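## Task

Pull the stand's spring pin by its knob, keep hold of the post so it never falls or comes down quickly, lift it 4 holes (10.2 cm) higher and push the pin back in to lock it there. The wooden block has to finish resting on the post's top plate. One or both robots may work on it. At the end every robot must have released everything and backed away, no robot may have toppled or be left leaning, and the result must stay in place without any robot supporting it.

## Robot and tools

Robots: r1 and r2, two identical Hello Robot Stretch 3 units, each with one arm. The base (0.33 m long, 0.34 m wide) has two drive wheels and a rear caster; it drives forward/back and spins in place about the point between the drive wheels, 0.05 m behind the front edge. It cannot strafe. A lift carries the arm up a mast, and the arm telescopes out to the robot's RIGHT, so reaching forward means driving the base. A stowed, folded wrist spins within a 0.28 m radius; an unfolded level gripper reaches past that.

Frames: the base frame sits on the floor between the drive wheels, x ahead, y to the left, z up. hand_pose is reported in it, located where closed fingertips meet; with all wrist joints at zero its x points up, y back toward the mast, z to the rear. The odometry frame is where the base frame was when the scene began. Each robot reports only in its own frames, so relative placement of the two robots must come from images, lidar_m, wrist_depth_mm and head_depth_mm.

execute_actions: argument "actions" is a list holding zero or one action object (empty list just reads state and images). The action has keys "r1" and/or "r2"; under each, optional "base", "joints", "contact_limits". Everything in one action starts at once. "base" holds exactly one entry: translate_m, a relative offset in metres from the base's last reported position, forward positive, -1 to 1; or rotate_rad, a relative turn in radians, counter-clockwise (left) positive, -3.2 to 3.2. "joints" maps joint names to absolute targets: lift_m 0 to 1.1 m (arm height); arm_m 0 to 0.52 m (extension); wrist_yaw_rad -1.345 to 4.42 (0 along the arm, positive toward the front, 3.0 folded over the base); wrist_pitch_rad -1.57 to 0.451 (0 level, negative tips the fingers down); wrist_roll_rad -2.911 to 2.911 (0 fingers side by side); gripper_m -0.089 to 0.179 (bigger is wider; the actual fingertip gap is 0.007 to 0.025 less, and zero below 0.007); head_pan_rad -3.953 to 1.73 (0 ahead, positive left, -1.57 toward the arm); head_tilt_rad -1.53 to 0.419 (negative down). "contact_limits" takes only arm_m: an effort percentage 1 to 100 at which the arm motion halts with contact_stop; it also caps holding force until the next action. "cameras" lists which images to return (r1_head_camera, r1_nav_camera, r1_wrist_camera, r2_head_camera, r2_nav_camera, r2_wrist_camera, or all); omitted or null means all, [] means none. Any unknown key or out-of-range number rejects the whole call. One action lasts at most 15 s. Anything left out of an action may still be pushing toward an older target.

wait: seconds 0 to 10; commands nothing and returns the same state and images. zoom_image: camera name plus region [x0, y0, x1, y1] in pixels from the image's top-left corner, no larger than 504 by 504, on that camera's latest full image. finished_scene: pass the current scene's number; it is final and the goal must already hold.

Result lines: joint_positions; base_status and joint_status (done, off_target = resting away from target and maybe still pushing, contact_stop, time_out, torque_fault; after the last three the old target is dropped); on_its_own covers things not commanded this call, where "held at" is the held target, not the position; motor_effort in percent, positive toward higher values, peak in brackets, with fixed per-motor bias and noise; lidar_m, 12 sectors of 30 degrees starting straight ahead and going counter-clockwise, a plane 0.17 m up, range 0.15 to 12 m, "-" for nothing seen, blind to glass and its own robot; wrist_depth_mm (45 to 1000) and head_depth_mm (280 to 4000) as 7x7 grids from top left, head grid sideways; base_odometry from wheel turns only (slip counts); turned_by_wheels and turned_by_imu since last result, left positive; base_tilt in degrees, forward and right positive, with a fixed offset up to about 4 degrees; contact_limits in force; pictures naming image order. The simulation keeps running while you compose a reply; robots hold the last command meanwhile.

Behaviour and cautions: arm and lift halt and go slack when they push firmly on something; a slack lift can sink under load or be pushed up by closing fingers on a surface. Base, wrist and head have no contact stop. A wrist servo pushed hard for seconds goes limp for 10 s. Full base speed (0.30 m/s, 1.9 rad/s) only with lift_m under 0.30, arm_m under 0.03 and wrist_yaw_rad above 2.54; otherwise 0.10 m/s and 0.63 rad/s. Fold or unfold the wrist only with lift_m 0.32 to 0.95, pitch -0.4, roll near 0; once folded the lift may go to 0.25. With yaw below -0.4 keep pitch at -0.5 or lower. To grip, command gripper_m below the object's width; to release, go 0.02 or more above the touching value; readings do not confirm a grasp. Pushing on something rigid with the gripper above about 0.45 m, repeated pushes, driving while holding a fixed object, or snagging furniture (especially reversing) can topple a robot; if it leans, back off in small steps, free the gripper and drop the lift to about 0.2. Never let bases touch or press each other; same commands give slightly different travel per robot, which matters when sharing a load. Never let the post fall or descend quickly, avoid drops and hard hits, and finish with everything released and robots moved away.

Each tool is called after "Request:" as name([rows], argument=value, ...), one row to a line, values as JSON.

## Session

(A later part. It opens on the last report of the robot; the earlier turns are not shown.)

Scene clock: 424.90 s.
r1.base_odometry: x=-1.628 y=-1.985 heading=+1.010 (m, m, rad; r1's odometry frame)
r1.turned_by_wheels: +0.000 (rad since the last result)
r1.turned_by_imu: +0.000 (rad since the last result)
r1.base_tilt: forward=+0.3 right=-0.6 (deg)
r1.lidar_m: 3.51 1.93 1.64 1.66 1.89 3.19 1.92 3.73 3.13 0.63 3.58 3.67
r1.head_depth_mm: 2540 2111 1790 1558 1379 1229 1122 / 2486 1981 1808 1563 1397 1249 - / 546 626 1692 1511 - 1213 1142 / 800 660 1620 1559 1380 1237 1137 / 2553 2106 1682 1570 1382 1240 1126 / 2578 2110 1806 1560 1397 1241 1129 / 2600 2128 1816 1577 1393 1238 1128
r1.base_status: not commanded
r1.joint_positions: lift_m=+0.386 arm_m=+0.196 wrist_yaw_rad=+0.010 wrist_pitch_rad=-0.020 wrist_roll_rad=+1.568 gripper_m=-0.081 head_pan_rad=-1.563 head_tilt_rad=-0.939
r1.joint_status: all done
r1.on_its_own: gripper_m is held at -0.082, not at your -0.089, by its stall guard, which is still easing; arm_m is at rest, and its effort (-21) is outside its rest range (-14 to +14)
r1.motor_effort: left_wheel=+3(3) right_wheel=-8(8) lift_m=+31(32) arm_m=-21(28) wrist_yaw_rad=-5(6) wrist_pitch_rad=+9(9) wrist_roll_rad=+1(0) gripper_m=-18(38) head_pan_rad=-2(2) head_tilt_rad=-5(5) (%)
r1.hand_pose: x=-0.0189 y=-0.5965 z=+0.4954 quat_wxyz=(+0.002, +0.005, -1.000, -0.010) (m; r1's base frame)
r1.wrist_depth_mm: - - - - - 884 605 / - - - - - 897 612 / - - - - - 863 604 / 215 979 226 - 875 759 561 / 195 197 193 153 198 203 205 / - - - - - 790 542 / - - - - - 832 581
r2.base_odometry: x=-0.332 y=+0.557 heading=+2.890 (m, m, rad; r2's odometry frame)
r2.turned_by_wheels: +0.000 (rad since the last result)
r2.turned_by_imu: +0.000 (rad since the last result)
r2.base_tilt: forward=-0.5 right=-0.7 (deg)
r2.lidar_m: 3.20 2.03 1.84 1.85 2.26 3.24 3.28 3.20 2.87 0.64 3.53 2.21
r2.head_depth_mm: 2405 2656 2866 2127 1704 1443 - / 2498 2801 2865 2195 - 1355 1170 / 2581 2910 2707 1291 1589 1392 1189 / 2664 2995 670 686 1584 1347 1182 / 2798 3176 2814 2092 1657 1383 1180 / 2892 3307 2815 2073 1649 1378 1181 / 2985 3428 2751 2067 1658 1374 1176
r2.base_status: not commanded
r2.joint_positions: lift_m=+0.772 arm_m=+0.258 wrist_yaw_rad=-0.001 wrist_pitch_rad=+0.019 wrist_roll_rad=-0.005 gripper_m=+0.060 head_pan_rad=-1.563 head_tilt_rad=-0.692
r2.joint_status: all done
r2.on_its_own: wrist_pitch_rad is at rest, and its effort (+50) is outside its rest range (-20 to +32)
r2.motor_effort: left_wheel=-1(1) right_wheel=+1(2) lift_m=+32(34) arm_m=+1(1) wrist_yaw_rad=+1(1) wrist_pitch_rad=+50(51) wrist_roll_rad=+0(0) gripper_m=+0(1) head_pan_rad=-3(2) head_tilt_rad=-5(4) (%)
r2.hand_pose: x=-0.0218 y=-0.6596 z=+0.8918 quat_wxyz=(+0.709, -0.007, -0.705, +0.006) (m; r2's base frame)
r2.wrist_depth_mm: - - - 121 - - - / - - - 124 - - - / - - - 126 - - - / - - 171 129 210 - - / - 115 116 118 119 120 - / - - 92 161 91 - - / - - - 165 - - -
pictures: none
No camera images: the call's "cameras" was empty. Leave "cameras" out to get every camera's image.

Request:
execute_actions([
  {"r1":{"joints":{"arm_m":0.199,"gripper_m":0.04}}},
], cameras=[])

Request:
execute_actions([
  {"r1":{"joints":{"gripper_m":-0.089}}},
], cameras=[])

Request:
execute_actions([
  {"r1":{"joints":{"arm_m":0.1945}},"r2":{"joints":{"lift_m":0.824}}},
], cameras=[])

Scene clock: 429.17 s.
r1.base_odometry: x=-1.628 y=-1.985 heading=+1.010 (m, m, rad; r1's odometry frame)
r1.turned_by_wheels: +0.000 (rad since the last result)
r1.turned_by_imu: +0.000 (rad since the last result)
r1.base_tilt: forward=+0.6 right=-0.5 (deg)
r1.lidar_m: 3.52 1.93 1.65 1.66 1.89 3.17 1.92 3.72 3.14 0.62 3.57 3.64
r1.head_depth_mm: 2546 2100 1784 1551 1383 1237 1119 / 2478 1957 1804 1553 1408 1247 - / 549 622 1704 1535 - 1220 1147 / 802 663 1619 1558 1365 1237 1137 / 2606 2145 1678 1579 1388 1245 1122 / 2615 2133 1806 1565 1388 1239 1128 / 2609 2144 1807 1582 1395 1240 1126
r1.base_status: not commanded
r1.joint_positions: lift_m=+0.386 arm_m=+0.199 wrist_yaw_rad=+0.003 wrist_pitch_rad=-0.025 wrist_roll_rad=+1.568 gripper_m=+0.040 head_pan_rad=-1.563 head_tilt_rad=-0.939
r1.joint_status: all done
r1.motor_effort: left_wheel=+0(3) right_wheel=-1(7) lift_m=+32(31) arm_m=+4(16) wrist_yaw_rad=-1(6) wrist_pitch_rad=+11(12) wrist_roll_rad=+1(0) gripper_m=+1(80) head_pan_rad=-2(2) head_tilt_rad=-5(5) (%)
r1.hand_pose: x=-0.0207 y=-0.5993 z=+0.4942 quat_wxyz=(+0.002, +0.001, -1.000, -0.013) (m; r1's base frame)
r1.wrist_depth_mm: - - - - - 871 603 / - - - - - 872 589 / - - - - - 879 589 / 742 990 - - 854 757 569 / 194 194 192 192 197 201 205 / - - - - - 796 549 / - - - - - 845 562
r2.base_odometry: x=-0.332 y=+0.557 heading=+2.890 (m, m, rad; r2's odometry frame)
r2.turned_by_wheels: +0.000 (rad since the last result)
r2.turned_by_imu: +0.000 (rad since the last result)
r2.base_tilt: forward=-0.5 right=-0.8 (deg)
r2.lidar_m: 3.18 2.03 1.84 1.85 2.26 3.25 3.28 3.19 2.88 0.64 3.55 2.20
r2.head_depth_mm: 2436 2678 2874 2109 1707 1439 - / 2513 2780 2838 2204 - 1358 1161 / 2565 2909 2692 1293 1593 1393 1186 / 2659 2972 670 685 1585 1341 1180 / 2796 3152 2815 2099 1654 1383 1189 / 2883 3312 2782 2084 1656 1385 1184 / 2996 3427 2818 2069 1660 1379 1171
r2.base_status: not commanded
r2.joint_positions: lift_m=+0.772 arm_m=+0.258 wrist_yaw_rad=-0.001 wrist_pitch_rad=+0.019 wrist_roll_rad=-0.005 gripper_m=+0.060 head_pan_rad=-1.563 head_tilt_rad=-0.692
r2.joint_status: not commanded
r2.on_its_own: wrist_pitch_rad is at rest, and its effort (+50) is outside its rest range (-20 to +32)
r2.motor_effort: left_wheel=-1(1) right_wheel=+1(1) lift_m=+32(32) arm_m=+1(1) wrist_yaw_rad=+1(1) wrist_pitch_rad=+50(51) wrist_roll_rad=+0(0) gripper_m=-1(1) head_pan_rad=-3(2) head_tilt_rad=-3(5) (%)
r2.hand_pose: x=-0.0218 y=-0.6596 z=+0.8918 quat_wxyz=(+0.709, -0.007, -0.705, +0.006) (m; r2's base frame)
r2.wrist_depth_mm: - - - 121 - - - / - - - 123 - - - / - - - 126 - - - / - - 170 129 210 - - / - 115 117 118 119 120 - / - - 93 160 91 - - / - - - 167 - - -
pictures: none
No camera images: the call's "cameras" was empty. Leave "cameras" out to get every camera's image.

Scene clock: 430.93 s.
r1.base_odometry: x=-1.628 y=-1.985 heading=+1.010 (m, m, rad; r1's odometry frame)
r1.turned_by_wheels: +0.000 (rad since the last result)
r1.turned_by_imu: +0.001 (rad since the last result)
r1.base_tilt: forward=+0.3 right=-0.4 (deg)
r1.lidar_m: 3.53 1.93 1.65 1.66 1.89 3.18 1.93 3.74 3.14 0.63 3.60 3.67
r1.head_depth_mm: 2583 2110 1804 1558 1375 1235 1119 / 2505 1977 1783 1568 1406 1237 - / 547 623 1702 1523 - 1226 1147 / 804 659 1615 1559 1366 1237 1140 / 2610 2130 1688 1583 1394 1242 1122 / 2617 2135 1821 1571 1391 1250 1135 / 2601 2146 1817 1574 1390 1250 1125
r1.base_status: not commanded
r1.joint_positions: lift_m=+0.386 arm_m=+0.200 wrist_yaw_rad=+0.008 wrist_pitch_rad=-0.020 wrist_roll_rad=+1.568 gripper_m=-0.087 head_pan_rad=-1.563 head_tilt_rad=-0.939
r1.joint_status: all done
r1.motor_effort: left_wheel=+2(2) right_wheel=-6(6) lift_m=+31(32) arm_m=-8(8) wrist_yaw_rad=-4(5) wrist_pitch_rad=+9(11) wrist_roll_rad=+1(0) gripper_m=-39(100) head_pan_rad=-1(2) head_tilt_rad=-5(5) (%)
r1.hand_pose: x=-0.0192 y=-0.6002 z=+0.4952 quat_wxyz=(+0.002, +0.004, -1.000, -0.011) (m; r1's base frame)
r1.wrist_depth_mm: - - - - - 899 595 / - - - - - 877 616 / - - - - - 885 598 / 464 - - - 860 757 567 / - 194 188 149 194 198 200 / - - - - - 812 562 / - - - - - 817 568
r2.base_odometry: x=-0.332 y=+0.557 heading=+2.890 (m, m, rad; r2's odometry frame)
r2.turned_by_wheels: +0.000 (rad since the last result)
r2.turned_by_imu: +0.000 (rad since the last result)
r2.base_tilt: forward=-0.5 right=-0.8 (deg)
r2.lidar_m: 3.20 2.03 1.84 1.85 2.26 3.27 3.28 3.21 2.87 0.64 3.54 2.21
r2.head_depth_mm: 2429 2661 2841 2117 1724 1431 - / 2526 2795 2840 2190 - 1360 1168 / 2562 2916 2709 1293 1581 1393 1186 / 2698 2996 670 685 1593 1347 1185 / 2823 3151 2818 2120 1650 1388 1187 / 2868 3232 2790 2075 1654 1380 1181 / 3034 3405 2798 2085 1661 1381 1179
r2.base_status: not commanded
r2.joint_positions: lift_m=+0.772 arm_m=+0.258 wrist_yaw_rad=-0.001 wrist_pitch_rad=+0.019 wrist_roll_rad=-0.005 gripper_m=+0.060 head_pan_rad=-1.563 head_tilt_rad=-0.692
r2.joint_status: not commanded
r2.on_its_own: wrist_pitch_rad is at rest, and its effort (+50) is outside its rest range (-20 to +32)
r2.motor_effort: left_wheel=-1(1) right_wheel=+1(2) lift_m=+32(32) arm_m=+0(1) wrist_yaw_rad=+0(1) wrist_pitch_rad=+50(50) wrist_roll_rad=+0(0) gripper_m=-1(1) head_pan_rad=-2(3) head_tilt_rad=-4(4) (%)
r2.hand_pose: x=-0.0218 y=-0.6596 z=+0.8918 quat_wxyz=(+0.709, -0.007, -0.705, +0.006) (m; r2's base frame)
r2.wrist_depth_mm: - - - 121 - - - / - - - 123 - - - / - - - 126 - - - / - - 171 129 211 - - / - 115 116 118 119 120 - / - - 92 160 91 - - / - - - 165 - - -
pictures: none
No camera images: the call's "cameras" was empty. Leave "cameras" out to get every camera's image.

Scene clock: 432.23 s.
r1.base_odometry: x=-1.628 y=-1.985 heading=+1.010 (m, m, rad; r1's odometry frame)
r1.turned_by_wheels: +0.000 (rad since the last result)
r1.turned_by_imu: +0.000 (rad since the last result)
r1.base_tilt: forward=+0.4 right=-0.7 (deg)
r1.lidar_m: 3.51 1.93 1.65 1.66 1.89 3.20 1.93 3.71 3.13 0.62 3.55 3.66
r1.head_depth_mm: 2599 2099 1804 1564 1376 1234 1113 / 2349 2073 1785 1566 1404 1242 - / 547 749 1699 1528 - 1224 1146 / 701 2025 1604 1569 1369 1238 1142 / 2581 2123 1689 1574 1378 1237 1118 / 2600 2119 1816 1569 1381 1241 1127 / 2603 2131 1816 1585 1396 1249 1129
r1.base_status: not commanded
r1.joint_positions: lift_m=+0.386 arm_m=+0.196 wrist_yaw_rad=+0.010 wrist_pitch_rad=-0.020 wrist_roll_rad=+1.568 gripper_m=-0.081 head_pan_rad=-1.563 head_tilt_rad=-0.939
r1.joint_status: all done
r1.on_its_own: gripper_m is held at -0.082, not at your -0.089, by its stall guard, which is still easing; arm_m is at rest, and its effort (-21) is outside its rest range (-14 to +14)
r1.motor_effort: left_wheel=+3(3) right_wheel=-8(8) lift_m=+32(32) arm_m=-21(29) wrist_yaw_rad=-6(6) wrist_pitch_rad=+9(9) wrist_roll_rad=+1(0) gripper_m=-37(39) head_pan_rad=-2(2) head_tilt_rad=-5(5) (%)
r1.hand_pose: x=-0.0187 y=-0.5965 z=+0.4953 quat_wxyz=(+0.002, +0.005, -1.000, -0.010) (m; r1's base frame)
r1.wrist_depth_mm: - - - - - 879 608 / - - - - - 913 602 / - - - - - 851 605 / 583 962 226 - 865 739 573 / 538 197 192 154 198 203 206 / - - - - - 787 551 / - - - - - 839 579
r2.base_odometry: x=-0.332 y=+0.557 heading=+2.890 (m, m, rad; r2's odometry frame)
r2.turned_by_wheels: +0.000 (rad since the last result)
r2.turned_by_imu: +0.000 (rad since the last result)
r2.base_tilt: forward=-0.5 right=-0.8 (deg)
r2.lidar_m: 3.21 2.03 1.84 1.85 2.26 3.25 3.28 3.21 2.87 0.64 3.56 2.21
r2.head_depth_mm: 2424 2672 2867 2205 - - - / 2519 2816 2845 - 1627 1399 1192 / 2608 2880 747 - 1625 1395 1193 / 2672 2886 645 1159 1576 1345 1186 / 2787 3120 2684 2089 1656 1386 1185 / 2908 3305 2792 2096 1659 1379 1175 / 3016 3418 2763 2073 1657 1375 1183
r2.base_status: not commanded
r2.joint_positions: lift_m=+0.823 arm_m=+0.258 wrist_yaw_rad=-0.001 wrist_pitch_rad=+0.018 wrist_roll_rad=-0.005 gripper_m=+0.060 head_pan_rad=-1.563 head_tilt_rad=-0.692
r2.joint_status: all done
r2.on_its_own: wrist_pitch_rad is at rest, and its effort (+51) is outside its rest range (-20 to +32)
r2.motor_effort: left_wheel=-1(1) right_wheel=+1(0) lift_m=+32(35) arm_m=+1(1) wrist_yaw_rad=+1(1) wrist_pitch_rad=+51(51) wrist_roll_rad=+0(0) gripper_m=-1(0) head_pan_rad=-3(3) head_tilt_rad=-4(4) (%)
r2.hand_pose: x=-0.0218 y=-0.6596 z=+0.9425 quat_wxyz=(+0.709, -0.007, -0.705, +0.006) (m; r2's base frame)
r2.wrist_depth_mm: - - - 121 - - - / - - - 123 - - - / - - - 126 - - - / - - 171 128 211 - - / - 115 117 118 119 120 - / - - 93 161 91 - - / - - - 165 - - -
pictures: none
No camera images: the call's "cameras" was empty. Leave "cameras" out to get every camera's image.

Release the pin, then creep up.

Request:
execute_actions([
  {"r1":{"joints":{"gripper_m":0.05}},"r2":{"joints":{"lift_m":0.832}}},
], cameras=[])

Request:
execute_actions([
  {"r1":{"joints":{"arm_m":0.15}},"r2":{"joints":{"lift_m":0.838}}},
], cameras=[])

Request:
execute_actions([
  {"r2":{"joints":{"lift_m":0.844}}},
], cameras=[])

Request:
execute_actions([
  {"r2":{"joints":{"lift_m":0.824}}},
], cameras=["r1_head_camera"])

Scene clock: 437.07 s.
r1.base_odometry: x=-1.628 y=-1.985 heading=+1.010 (m, m, rad; r1's odometry frame)
r1.turned_by_wheels: +0.000 (rad since the last result)
r1.turned_by_imu: +0.000 (rad since the last result)
r1.base_tilt: forward=+0.4 right=-0.7 (deg)
r1.lidar_m: 3.54 1.93 1.65 1.66 1.89 3.19 1.93 3.72 3.13 0.62 3.57 3.66
r1.head_depth_mm: 2582 2106 1790 1561 1384 1235 1121 / 622 2066 1799 1561 1404 1240 - / 547 751 1697 1530 - 1222 1142 / 642 2031 1629 1565 1377 1244 1139 / 2600 2144 1681 1575 1376 1249 1124 / 2593 2117 1818 1578 1397 1242 1127 / 2633 2140 1801 1572 1400 1246 1126
r1.base_status: not commanded
r1.joint_positions: lift_m=+0.386 arm_m=+0.195 wrist_yaw_rad=+0.003 wrist_pitch_rad=-0.024 wrist_roll_rad=+1.568 gripper_m=+0.050 head_pan_rad=-1.563 head_tilt_rad=-0.939
r1.joint_status: all done
r1.motor_effort: left_wheel=+1(3) right_wheel=-2(7) lift_m=+32(32) arm_m=-7(19) wrist_yaw_rad=-1(6) wrist_pitch_rad=+11(11) wrist_roll_rad=+0(1) gripper_m=+0(79) head_pan_rad=-2(2) head_tilt_rad=-6(4) (%)
r1.hand_pose: x=-0.0206 y=-0.5955 z=+0.4943 quat_wxyz=(+0.002, +0.001, -1.000, -0.012) (m; r1's base frame)
r1.wrist_depth_mm: - - - - - 883 614 / - - - - - 888 602 / - - - - - 884 591 / - 987 - - 885 759 559 / 872 200 195 194 201 205 208 / - - - - - 785 558 / - - - - - 804 566
r2.base_odometry: x=-0.332 y=+0.557 heading=+2.890 (m, m, rad; r2's odometry frame)
r2.turned_by_wheels: +0.000 (rad since the last result)
r2.turned_by_imu: +0.001 (rad since the last result)
r2.base_tilt: forward=-0.5 right=-0.8 (deg)
r2.lidar_m: 3.17 2.03 1.84 1.85 2.27 3.25 3.27 3.20 2.87 0.64 3.55 2.21
r2.head_depth_mm: 2436 2649 2832 2192 - - 1165 / 2522 2822 2851 - 1640 1396 1191 / 2559 2852 728 - 1628 1392 1197 / 2671 2891 650 1188 1581 1342 1183 / 2777 3151 2675 2067 1651 1385 1183 / 2903 3261 2800 2077 1661 1380 1179 / 3006 3467 2782 2065 1645 1379 1182
r2.base_status: not commanded
r2.joint_positions: lift_m=+0.831 arm_m=+0.258 wrist_yaw_rad=-0.001 wrist_pitch_rad=+0.017 wrist_roll_rad=-0.005 gripper_m=+0.060 head_pan_rad=-1.563 head_tilt_rad=-0.692
r2.joint_status: all done
r2.on_its_own: wrist_pitch_rad is at rest, and its effort (+51) is outside its rest range (-20 to +32)
r2.motor_effort: left_wheel=-2(1) right_wheel=+1(0) lift_m=+32(32) arm_m=+1(1) wrist_yaw_rad=+0(1) wrist_pitch_rad=+51(51) wrist_roll_rad=+0(0) gripper_m=+0(1) head_pan_rad=-2(3) head_tilt_rad=-5(3) (%)
r2.hand_pose: x=-0.0218 y=-0.6595 z=+0.9504 quat_wxyz=(+0.709, -0.006, -0.705, +0.005) (m; r2's base frame)
r2.wrist_depth_mm: - - - 121 - - - / - - - 124 - - - / - - - 126 - - - / - - 171 129 211 - - / - 116 117 118 119 120 - / - - 93 161 91 92 - / - - - 167 - - -
pictures: none
No camera images: the call's "cameras" was empty. Leave "cameras" out to get every camera's image.

Scene clock: 438.47 s.
r1.base_odometry: x=-1.628 y=-1.985 heading=+1.010 (m, m, rad; r1's odometry frame)
r1.turned_by_wheels: +0.000 (rad since the last result)
r1.turned_by_imu: +0.000 (rad since the last result)
r1.base_tilt: forward=+0.4 right=-0.6 (deg)
r1.lidar_m: 3.51 1.93 1.65 1.66 1.88 3.19 1.93 3.71 3.15 0.62 3.57 3.66
r1.head_depth_mm: 2570 2125 1786 1557 1375 1249 1113 / 620 2059 1786 1557 1391 1242 - / 544 745 1683 1506 1411 1207 1149 / 644 2001 1610 1553 1390 1236 1132 / 2581 2162 1681 1568 1392 1242 1126 / 2607 2151 1795 1570 1396 1242 1128 / 2623 2150 1812 1581 1395 1249 1132
r1.base_status: not commanded
r1.joint_positions: lift_m=+0.386 arm_m=+0.150 wrist_yaw_rad=+0.002 wrist_pitch_rad=-0.024 wrist_roll_rad=+1.568 gripper_m=+0.050 head_pan_rad=-1.563 head_tilt_rad=-0.939
r1.joint_status: all done
r1.motor_effort: left_wheel=+1(1) right_wheel=-2(2) lift_m=+32(32) arm_m=-7(7) wrist_yaw_rad=-1(1) wrist_pitch_rad=+11(11) wrist_roll_rad=+1(0) gripper_m=+1(1) head_pan_rad=-2(2) head_tilt_rad=-6(6) (%)
r1.hand_pose: x=-0.0208 y=-0.5510 z=+0.4943 quat_wxyz=(+0.002, +0.001, -1.000, -0.012) (m; r1's base frame)
r1.wrist_depth_mm: - - - - - 864 606 / - - - - - 902 607 / - - - - - 869 594 / 237 243 243 244 280 770 547 / - - 248 243 250 254 258 / - - - - - 844 569 / - - - - - 791 571
r2.base_odometry: x=-0.332 y=+0.557 heading=+2.890 (m, m, rad; r2's odometry frame)
r2.turned_by_wheels: +0.000 (rad since the last result)
r2.turned_by_imu: +0.000 (rad since the last result)
r2.base_tilt: forward=-0.5 right=-0.7 (deg)
r2.lidar_m: 3.17 2.03 1.84 1.85 2.26 3.25 3.29 3.21 2.88 0.64 3.55 2.20
r2.head_depth_mm: 2406 2660 2871 2233 - - 1169 / 2514 2764 2880 - 1631 1393 1193 / 2607 2873 727 - 1626 1389 1191 / 2654 2920 649 1652 1583 1339 1187 / 2784 3138 2664 2087 1647 1386 1185 / 2912 3247 2791 2089 1663 1375 1180 / 3016 3412 2773 2084 1656 1375 1179
r2.base_status: not commanded
r2.joint_positions: lift_m=+0.837 arm_m=+0.258 wrist_yaw_rad=-0.001 wrist_pitch_rad=-0.003 wrist_roll_rad=-0.005 gripper_m=+0.060 head_pan_rad=-1.563 head_tilt_rad=-0.692
r2.joint_status: all done
r2.on_its_own: wrist_pitch_rad is at rest, and its effort (+59) is outside its rest range (-20 to +32)
r2.motor_effort: left_wheel=-2(2) right_wheel=+1(1) lift_m=+34(34) arm_m=+1(1) wrist_yaw_rad=+0(1) wrist_pitch_rad=+59(59) wrist_roll_rad=+0(0) gripper_m=+0(1) head_pan_rad=-2(2) head_tilt_rad=-4(4) (%)
r2.hand_pose: x=-0.0218 y=-0.6591 z=+0.9511 quat_wxyz=(+0.709, +0.001, -0.705, -0.002) (m; r2's base frame)
r2.wrist_depth_mm: - - - 119 - - - / - - - 122 - - - / - - - 125 - - - / - - 171 129 206 - - / - 120 120 122 123 124 - / - - 93 94 92 95 - / - - - 168 - - -
pictures: none
No camera images: the call's "cameras" was empty. Leave "cameras" out to get every camera's image.

Scene clock: 439.10 s.
r1.base_odometry: x=-1.628 y=-1.985 heading=+1.010 (m, m, rad; r1's odometry frame)
r1.turned_by_wheels: +0.000 (rad since the last result)
r1.turned_by_imu: +0.000 (rad since the last result)
r1.base_tilt: forward=+0.3 right=-0.6 (deg)
r1.lidar_m: 3.54 1.93 1.64 1.66 1.89 3.18 1.93 3.70 3.14 0.62 3.58 3.64
r1.head_depth_mm: 2522 2117 1793 1561 1378 1228 1124 / 609 2122 1800 1559 1391 1240 - / 547 1976 1696 1502 1426 1199 1152 / 631 2028 1622 1568 1368 1238 1144 / 2572 2127 1689 1572 1382 1239 1121 / 2622 2136 1811 1582 1387 1246 1120 / 2627 2141 1795 1569 1396 1246 1131
r1.base_status: not commanded
r1.joint_positions: lift_m=+0.386 arm_m=+0.150 wrist_yaw_rad=+0.002 wrist_pitch_rad=-0.024 wrist_roll_rad=+1.568 gripper_m=+0.050 head_pan_rad=-1.563 head_tilt_rad=-0.939
r1.joint_status: not commanded
r1.motor_effort: left_wheel=+0(1) right_wheel=-2(2) lift_m=+32(32) arm_m=-6(7) wrist_yaw_rad=-2(2) wrist_pitch_rad=+10(10) wrist_roll_rad=+0(1) gripper_m=+1(2) head_pan_rad=-2(2) head_tilt_rad=-6(4) (%)
r1.hand_pose: x=-0.0208 y=-0.5510 z=+0.4943 quat_wxyz=(+0.002, +0.001, -1.000, -0.012) (m; r1's base frame)
r1.wrist_depth_mm: - - - - - 914 615 / - - - - - 892 604 / - - - - - 908 589 / 236 241 243 244 280 781 543 / - - 246 242 247 251 257 / - - - - - 833 576 / - - - - - 777 570
r2.base_odometry: x=-0.332 y=+0.557 heading=+2.890 (m, m, rad; r2's odometry frame)
r2.turned_by_wheels: +0.000 (rad since the last result)
r2.turned_by_imu: +0.000 (rad since the last result)
r2.base_tilt: forward=-0.5 right=-0.9 (deg)
r2.lidar_m: 3.18 2.03 1.84 1.85 2.26 3.25 3.28 3.21 2.88 0.64 3.57 2.21
r2.head_depth_mm: 2419 2685 2858 2219 - - 1172 / 2508 2779 2860 - 1634 1387 1192 / 2571 2860 716 - 1628 1391 1192 / 2658 2890 642 1658 1581 1339 1183 / 2777 3154 2701 2098 1658 1372 1181 / 2904 3272 2806 2069 1657 1375 1179 / 3015 3428 2771 2083 1648 1378 1176
r2.base_status: not commanded
r2.joint_positions: lift_m=+0.843 arm_m=+0.258 wrist_yaw_rad=-0.001 wrist_pitch_rad=-0.004 wrist_roll_rad=-0.005 gripper_m=+0.060 head_pan_rad=-1.563 head_tilt_rad=-0.692
r2.joint_status: all done
r2.on_its_own: wrist_pitch_rad is at rest, and its effort (+59) is outside its rest range (-20 to +32)
r2.motor_effort: left_wheel=-1(1) right_wheel=+1(1) lift_m=+33(34) arm_m=+1(1) wrist_yaw_rad=+0(1) wrist_pitch_rad=+59(62) wrist_roll_rad=+0(0) gripper_m=+0(1) head_pan_rad=-3(2) head_tilt_rad=-3(3) (%)
r2.hand_pose: x=-0.0218 y=-0.6591 z=+0.9569 quat_wxyz=(+0.709, +0.001, -0.705, -0.002) (m; r2's base frame)
r2.wrist_depth_mm: - - - 119 - - - / - - - 122 - - - / - - - 125 - - - / - - 171 128 206 - - / - 119 121 122 123 124 - / - - 93 94 92 95 - / - - - 167 - - -
pictures: none
No camera images: the call's "cameras" was empty. Leave "cameras" out to get every camera's image.

Scene clock: 440.03 s.
r1.base_odometry: x=-1.628 y=-1.985 heading=+1.010 (m, m, rad; r1's odometry frame)
r1.turned_by_wheels: +0.000 (rad since the last result)
r1.turned_by_imu: +0.000 (rad since the last result)
r1.base_tilt: forward=+0.5 right=-0.6 (deg)
r1.lidar_m: 3.54 1.93 1.65 1.66 1.88 3.18 1.93 3.71 3.14 0.63 3.58 3.63
r1.head_depth_mm: 2607 2105 1805 1565 1373 1236 1116 / 615 2062 1794 1559 1385 1240 - / 546 751 1691 1508 1418 1204 1149 / 635 2039 1619 1564 1389 1245 1135 / 2603 2112 1697 1570 1389 1243 1124 / 2612 2127 1815 1585 1388 1242 1125 / 2623 2148 1808 1578 1393 1243 1131
r1.base_status: not commanded
r1.joint_positions: lift_m=+0.386 arm_m=+0.150 wrist_yaw_rad=+0.002 wrist_pitch_rad=-0.024 wrist_roll_rad=+1.568 gripper_m=+0.050 head_pan_rad=-1.563 head_tilt_rad=-0.939
r1.joint_status: not commanded
r1.motor_effort: left_wheel=+0(1) right_wheel=-2(2) lift_m=+31(32) arm_m=-7(6) wrist_yaw_rad=-1(2) wrist_pitch_rad=+10(10) wrist_roll_rad=+1(0) gripper_m=+1(0) head_pan_rad=-2(2) head_tilt_rad=-5(5) (%)
r1.hand_pose: x=-0.0208 y=-0.5510 z=+0.4943 quat_wxyz=(+0.002, +0.001, -1.000, -0.012) (m; r1's base frame)
r1.wrist_depth_mm: - - - - - 924 604 / - - - - - 880 604 / - - - - - 889 596 / 239 241 245 243 278 763 545 / - - 247 244 249 253 256 / - - - - - 850 563 / - - - - - 799 582
r2.base_odometry: x=-0.332 y=+0.557 heading=+2.890 (m, m, rad; r2's odometry frame)
r2.turned_by_wheels: +0.000 (rad since the last result)
r2.turned_by_imu: +0.000 (rad since the last result)
r2.base_tilt: forward=-0.5 right=-0.8 (deg)
r2.lidar_m: 3.19 2.03 1.84 1.85 2.27 3.26 3.29 3.18 2.88 0.64 3.53 2.21
r2.head_depth_mm: 2409 2677 2851 2193 - - - / 2508 2814 2895 - 1633 1394 1194 / 2581 2862 722 - 1618 1395 1192 / 2678 2882 646 - 1580 1350 1184 / 2790 3153 2671 2071 1661 1386 1185 / 2934 3309 2805 2077 1667 1380 1187 / 3011 3447 2795 2086 1662 1377 1179
r2.base_status: not commanded
r2.joint_positions: lift_m=+0.824 arm_m=+0.258 wrist_yaw_rad=-0.001 wrist_pitch_rad=+0.055 wrist_roll_rad=-0.005 gripper_m=+0.060 head_pan_rad=-1.563 head_tilt_rad=-0.692
r2.joint_status: all done
r2.on_its_own: wrist_pitch_rad is at rest, and its effort (+37) is outside its rest range (-20 to +32)
r2.motor_effort: left_wheel=-1(2) right_wheel=+1(1) lift_m=+21(30) arm_m=+1(0) wrist_yaw_rad=+1(1) wrist_pitch_rad=+37(59) wrist_roll_rad=+0(0) gripper_m=-1(0) head_pan_rad=-3(3) head_tilt_rad=-3(4) (%)
r2.hand_pose: x=-0.0218 y=-0.6601 z=+0.9528 quat_wxyz=(+0.709, -0.020, -0.705, +0.019) (m; r2's base frame)
r2.wrist_depth_mm: - - - 124 - - - / - - - 126 - - - / - - - 128 - - - / - - 170 130 221 - - / - 107 108 110 110 111 - / - - 93 159 91 - - / - - - 163 - - -
pictures: r1_head_camera (sideways: a quarter turn clockwise sets it upright)
Images, in order (width x height): r1_head_camera 896x504.

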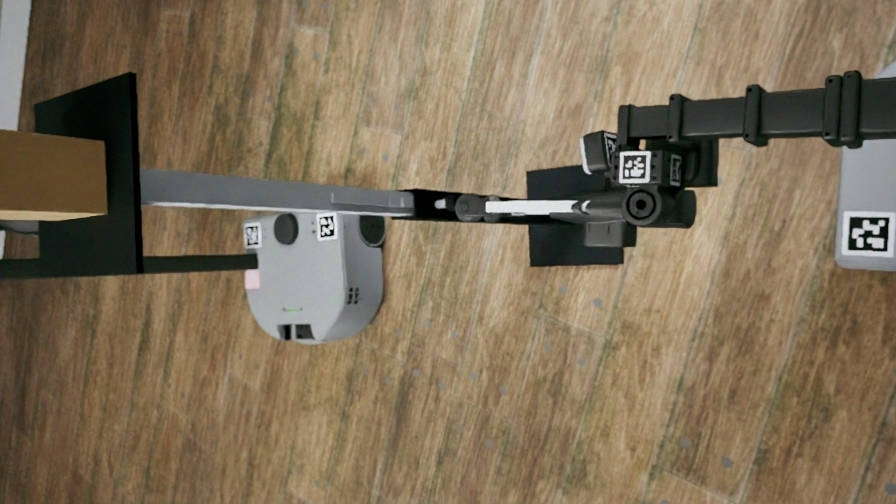

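Matches the locked signature (+0.1016).

Request:
execute_actions([
  {"r2":{"joints":{"lift_m":0.812}},"r1":{"joints":{"arm_m":0,"wrist_roll_rad":0}}},
], cameras=["r1_wrist_camera"])

Scene clock: 443.97 s.
r1.base_odometry: x=-1.628 y=-1.985 heading=+1.010 (m, m, rad; r1's odometry frame)
r1.turned_by_wheels: +0.000 (rad since the last result)
r1.turned_by_imu: +0.001 (rad since the last result)
r1.base_tilt: forward=+0.6 right=-0.6 (deg)
r1.lidar_m: 3.53 1.93 1.65 1.66 1.89 3.19 1.93 3.71 3.13 0.62 3.59 3.65
r1.head_depth_mm: 2550 2094 1809 1564 1379 1237 1123 / 613 2066 1798 1571 1368 1232 - / 546 748 1691 1497 1346 1262 - / 636 2023 1614 1557 1363 1258 1137 / 2616 2140 1685 1579 1382 1241 1123 / 2621 2153 1802 1572 1381 1245 1131 / 2634 2143 1817 1583 1396 1246 1127
r1.base_status: not commanded
r1.joint_positions: lift_m=+0.386 arm_m=+0.002 wrist_yaw_rad=+0.002 wrist_pitch_rad=-0.024 wrist_roll_rad=+0.008 gripper_m=+0.050 head_pan_rad=-1.563 head_tilt_rad=-0.939
r1.joint_status: all done
joint sent to its limit — the command would take r1.arm_m past its lower limit, so that joint was sent only as far as its limit.
r1.motor_effort: left_wheel=+0(0) right_wheel=-1(1) lift_m=+31(31) arm_m=-8(10) wrist_yaw_rad=+0(1) wrist_pitch_rad=+10(10) wrist_roll_rad=-4(6) gripper_m=+0(1) head_pan_rad=-2(2) head_tilt_rad=-6(6) (%)
r1.hand_pose: x=-0.0210 y=-0.4027 z=+0.4947 quat_wxyz=(+0.705, +0.009, -0.710, -0.008) (m; r1's base frame)
r1.wrist_depth_mm: - - - - - - - / - - - - - - - / - - - - - - - / - - - - - - - / - - - - - - - / - - - 994 - - - / 900 909 927 848 945 - 967
r2.base_odometry: x=-0.332 y=+0.557 heading=+2.890 (m, m, rad; r2's odometry frame)
r2.turned_by_wheels: +0.000 (rad since the last result)
r2.turned_by_imu: +0.000 (rad since the last result)
r2.base_tilt: forward=-0.5 right=-0.9 (deg)
r2.lidar_m: 3.18 2.03 1.84 1.85 2.26 3.25 3.26 3.21 2.88 0.64 3.54 2.21
r2.head_depth_mm: 2416 2677 2845 2117 1775 - - / 2509 2785 2879 2379 1650 1396 1192 / 2584 2855 722 - 1634 1398 1188 / 2658 2884 643 - 1580 1344 1183 / 2790 3074 2655 2081 1654 1379 1180 / 2900 3283 2781 2088 1660 1381 1180 / 2993 3435 2758 2072 1656 1376 1179
r2.base_status: not commanded
r2.joint_positions: lift_m=+0.812 arm_m=+0.258 wrist_yaw_rad=-0.001 wrist_pitch_rad=+0.096 wrist_roll_rad=-0.005 gripper_m=+0.060 head_pan_rad=-1.563 head_tilt_rad=-0.692
r2.joint_status: all done
r2.motor_effort: left_wheel=-1(1) right_wheel=+1(1) lift_m=+18(18) arm_m=+1(1) wrist_yaw_rad=+0(1) wrist_pitch_rad=+21(36) wrist_roll_rad=+0(0) gripper_m=+0(1) head_pan_rad=-2(3) head_tilt_rad=-5(4) (%)
r2.hand_pose: x=-0.0217 y=-0.6603 z=+0.9514 quat_wxyz=(+0.709, -0.034, -0.704, +0.033) (m; r2's base frame)
r2.wrist_depth_mm: - - - 128 - - - / - - - 129 - - - / - - - 130 - - - / - - 169 131 248 - - / - 93 94 96 97 98 - / - - - 159 - - - / - - - 159 - - -
pictures: r1_wrist_camera
Images, in order (width x height): r1_wrist_camera 644x364.

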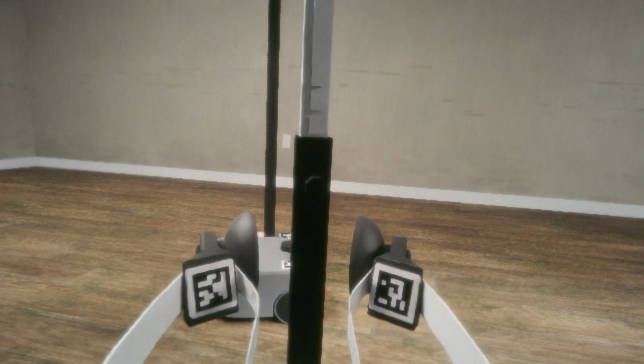

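Request:
execute_actions([
  {"r2":{"joints":{"lift_m":0.78,"wrist_pitch_rad":0}}},
], cameras=[])

Request:
execute_actions([
  {"r2":{"joints":{"arm_m":0.01},"base":{"translate_m":-0.0}},"r1":{"base":{"translate_m":0.3}}},
], cameras=["r2_head_camera"])

Scene clock: 447.40 s.
r1.base_odometry: x=-1.628 y=-1.985 heading=+1.010 (m, m, rad; r1's odometry frame)
r1.turned_by_wheels: +0.000 (rad since the last result)
r1.turned_by_imu: +0.001 (rad since the last result)
r1.base_tilt: forward=+0.5 right=-0.6 (deg)
r1.lidar_m: 3.53 1.93 1.65 1.66 1.89 3.19 1.92 3.72 3.14 0.63 3.57 3.66
r1.head_depth_mm: 2581 2104 1793 1557 1378 1235 1122 / 613 2062 1795 1567 1381 1238 - / 547 699 1689 1514 1356 1250 - / 636 1725 1609 1568 1356 1251 1143 / 2584 2128 1691 1571 1388 1236 1129 / 2599 2138 1817 1563 1383 1245 1133 / 2641 2143 1820 1577 1395 1244 1130
r1.base_status: not commanded
r1.joint_positions: lift_m=+0.386 arm_m=+0.002 wrist_yaw_rad=+0.002 wrist_pitch_rad=-0.024 wrist_roll_rad=+0.008 gripper_m=+0.050 head_pan_rad=-1.563 head_tilt_rad=-0.939
r1.joint_status: not commanded
r1.motor_effort: left_wheel=+0(0) right_wheel=-2(2) lift_m=+32(32) arm_m=-6(7) wrist_yaw_rad=+0(0) wrist_pitch_rad=+10(10) wrist_roll_rad=-4(4) gripper_m=+0(0) head_pan_rad=-2(2) head_tilt_rad=-6(6) (%)
r1.hand_pose: x=-0.0210 y=-0.4027 z=+0.4947 quat_wxyz=(+0.705, +0.009, -0.710, -0.008) (m; r1's base frame)
r1.wrist_depth_mm: - - - - - - - / - - - - - - - / - - - - - - - / - - - - - - - / - - - - - - - / - - - 981 - - - / 896 915 913 870 920 - -
r2.base_odometry: x=-0.332 y=+0.557 heading=+2.890 (m, m, rad; r2's odometry frame)
r2.turned_by_wheels: +0.000 (rad since the last result)
r2.turned_by_imu: +0.000 (rad since the last result)
r2.base_tilt: forward=-0.6 right=-0.8 (deg)
r2.lidar_m: 3.21 2.03 1.84 1.85 2.26 3.26 3.28 3.20 2.87 0.64 3.55 2.21
r2.head_depth_mm: 2421 2672 2882 2104 1716 - - / 2504 2795 2884 2206 - 1360 1171 / 2568 2894 723 - 1578 1395 1183 / 2660 2907 646 1706 1584 1346 1183 / 2797 3166 2650 2092 1653 1381 1178 / 2898 3235 2780 2091 1657 1387 1182 / 3065 3424 2775 2079 1653 1373 1181
r2.base_status: not commanded
r2.joint_positions: lift_m=+0.780 arm_m=+0.258 wrist_yaw_rad=-0.001 wrist_pitch_rad=-0.016 wrist_roll_rad=-0.005 gripper_m=+0.060 head_pan_rad=-1.563 head_tilt_rad=-0.692
r2.joint_status: all done
r2.motor_effort: left_wheel=-1(1) right_wheel=+1(1) lift_m=+17(17) arm_m=+1(1) wrist_yaw_rad=+0(1) wrist_pitch_rad=+6(20) wrist_roll_rad=+0(0) gripper_m=-1(1) head_pan_rad=-2(3) head_tilt_rad=-4(3) (%)
r2.hand_pose: x=-0.0218 y=-0.6587 z=+0.8908 quat_wxyz=(+0.709, +0.006, -0.705, -0.006) (m; r2's base frame)
r2.wrist_depth_mm: - - 118 117 118 - - / - 115 113 111 109 107 - / - - - 150 - - - / - - - 154 - - - / - - - 158 - - - / - - - 162 - - - / - - - 168 - - -
pictures: none
No camera images: the call's "cameras" was empty. Leave "cameras" out to get every camera's image.

Scene clock: 451.63 s.
r1.base_odometry: x=-1.469 y=-1.731 heading=+1.010 (m, m, rad; r1's odometry frame)
r1.turned_by_wheels: +0.000 (rad since the last result)
r1.turned_by_imu: +0.001 (rad since the last result)
r1.base_tilt: forward=+0.5 right=-0.5 (deg)
r1.lidar_m: 3.36 1.87 1.57 1.56 1.81 3.06 2.23 3.80 0.70 1.31 3.65 3.37
r1.head_depth_mm: 2486 2109 1788 1562 1321 1237 1122 / 2415 2060 1607 1564 1367 1228 - / 2563 2129 1605 1568 1377 1255 - / 2622 2120 1810 1581 1393 1257 1138 / 2616 2115 1807 1564 1373 1247 1123 / 2598 2156 1813 1574 1390 1243 1128 / 2613 2156 1824 1582 1390 1246 1129
r1.base_status: done
r1.joint_positions: lift_m=+0.386 arm_m=+0.002 wrist_yaw_rad=+0.002 wrist_pitch_rad=-0.024 wrist_roll_rad=+0.008 gripper_m=+0.050 head_pan_rad=-1.563 head_tilt_rad=-0.939
r1.joint_status: not commanded
r1.motor_effort: left_wheel=-1(3) right_wheel=-1(5) lift_m=+32(32) arm_m=-7(6) wrist_yaw_rad=+0(1) wrist_pitch_rad=+10(10) wrist_roll_rad=-4(4) gripper_m=+0(0) head_pan_rad=-2(2) head_tilt_rad=-5(6) (%)
r1.hand_pose: x=-0.0210 y=-0.4027 z=+0.4947 quat_wxyz=(+0.705, +0.009, -0.710, -0.008) (m; r1's base frame)
r1.wrist_depth_mm: - - - - - - - / - - - - - - 420 / - - - - - - - / - - - - - - 406 / - - - - - - - / - - - - - - - / 883 915 909 947 936 901 986
r2.base_odometry: x=-0.332 y=+0.557 heading=+2.890 (m, m, rad; r2's odometry frame)
r2.turned_by_wheels: +0.000 (rad since the last result)
r2.turned_by_imu: +0.000 (rad since the last result)
r2.base_tilt: forward=-0.4 right=-0.9 (deg)
r2.lidar_m: 3.18 2.03 1.84 1.85 2.26 3.24 3.28 3.19 1.30 0.64 3.57 2.21
r2.head_depth_mm: 2385 2658 2855 2042 1695 1403 - / 2502 2739 1483 1672 1593 1397 - / 2588 2870 720 2109 1613 1411 - / 2672 2878 648 1964 1534 - 1159 / 2809 3143 2705 2085 1669 1378 1181 / 2896 3291 2795 2077 1658 1384 1176 / 3037 3435 2769 2085 1653 1373 1179
r2.base_status: done
r2.joint_positions: lift_m=+0.780 arm_m=+0.010 wrist_yaw_rad=-0.001 wrist_pitch_rad=-0.017 wrist_roll_rad=-0.005 gripper_m=+0.060 head_pan_rad=-1.563 head_tilt_rad=-0.692
r2.joint_status: all done
r2.motor_effort: left_wheel=-1(0) right_wheel=+1(1) lift_m=+17(17) arm_m=-3(4) wrist_yaw_rad=+0(0) wrist_pitch_rad=+7(6) wrist_roll_rad=+0(0) gripper_m=-1(0) head_pan_rad=-2(2) head_tilt_rad=-3(3) (%)
r2.hand_pose: x=-0.0217 y=-0.4110 z=+0.8906 quat_wxyz=(+0.709, +0.006, -0.705, -0.007) (m; r2's base frame)
r2.wrist_depth_mm: - - - 356 - - - / - - - 360 - - - / - - - - - - - / - - - - - - - / - - - - - - - / - - - - - - - / - - - - - - -
pictures: r2_head_camera (sideways: a quarter turn clockwise sets it upright)
Images, in order (width x height): r2_head_camera 896x504.

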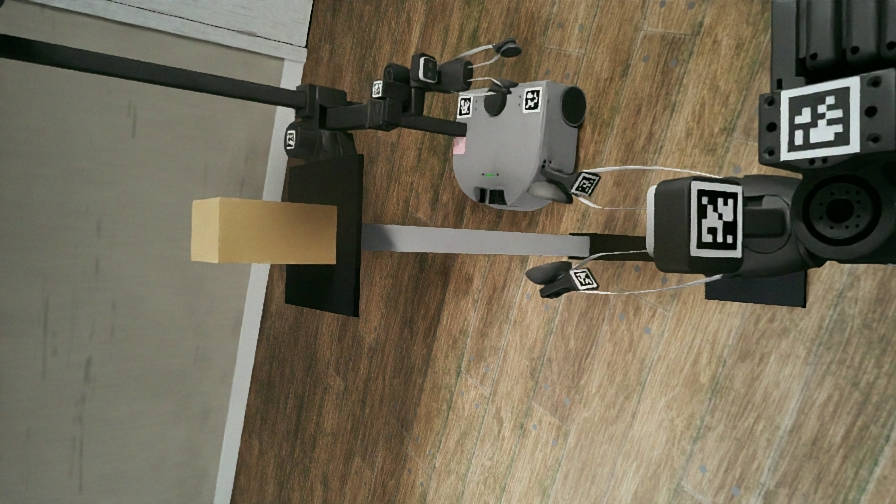

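Request:
finished_scene(scene=1)

The scene is finished: the task was done.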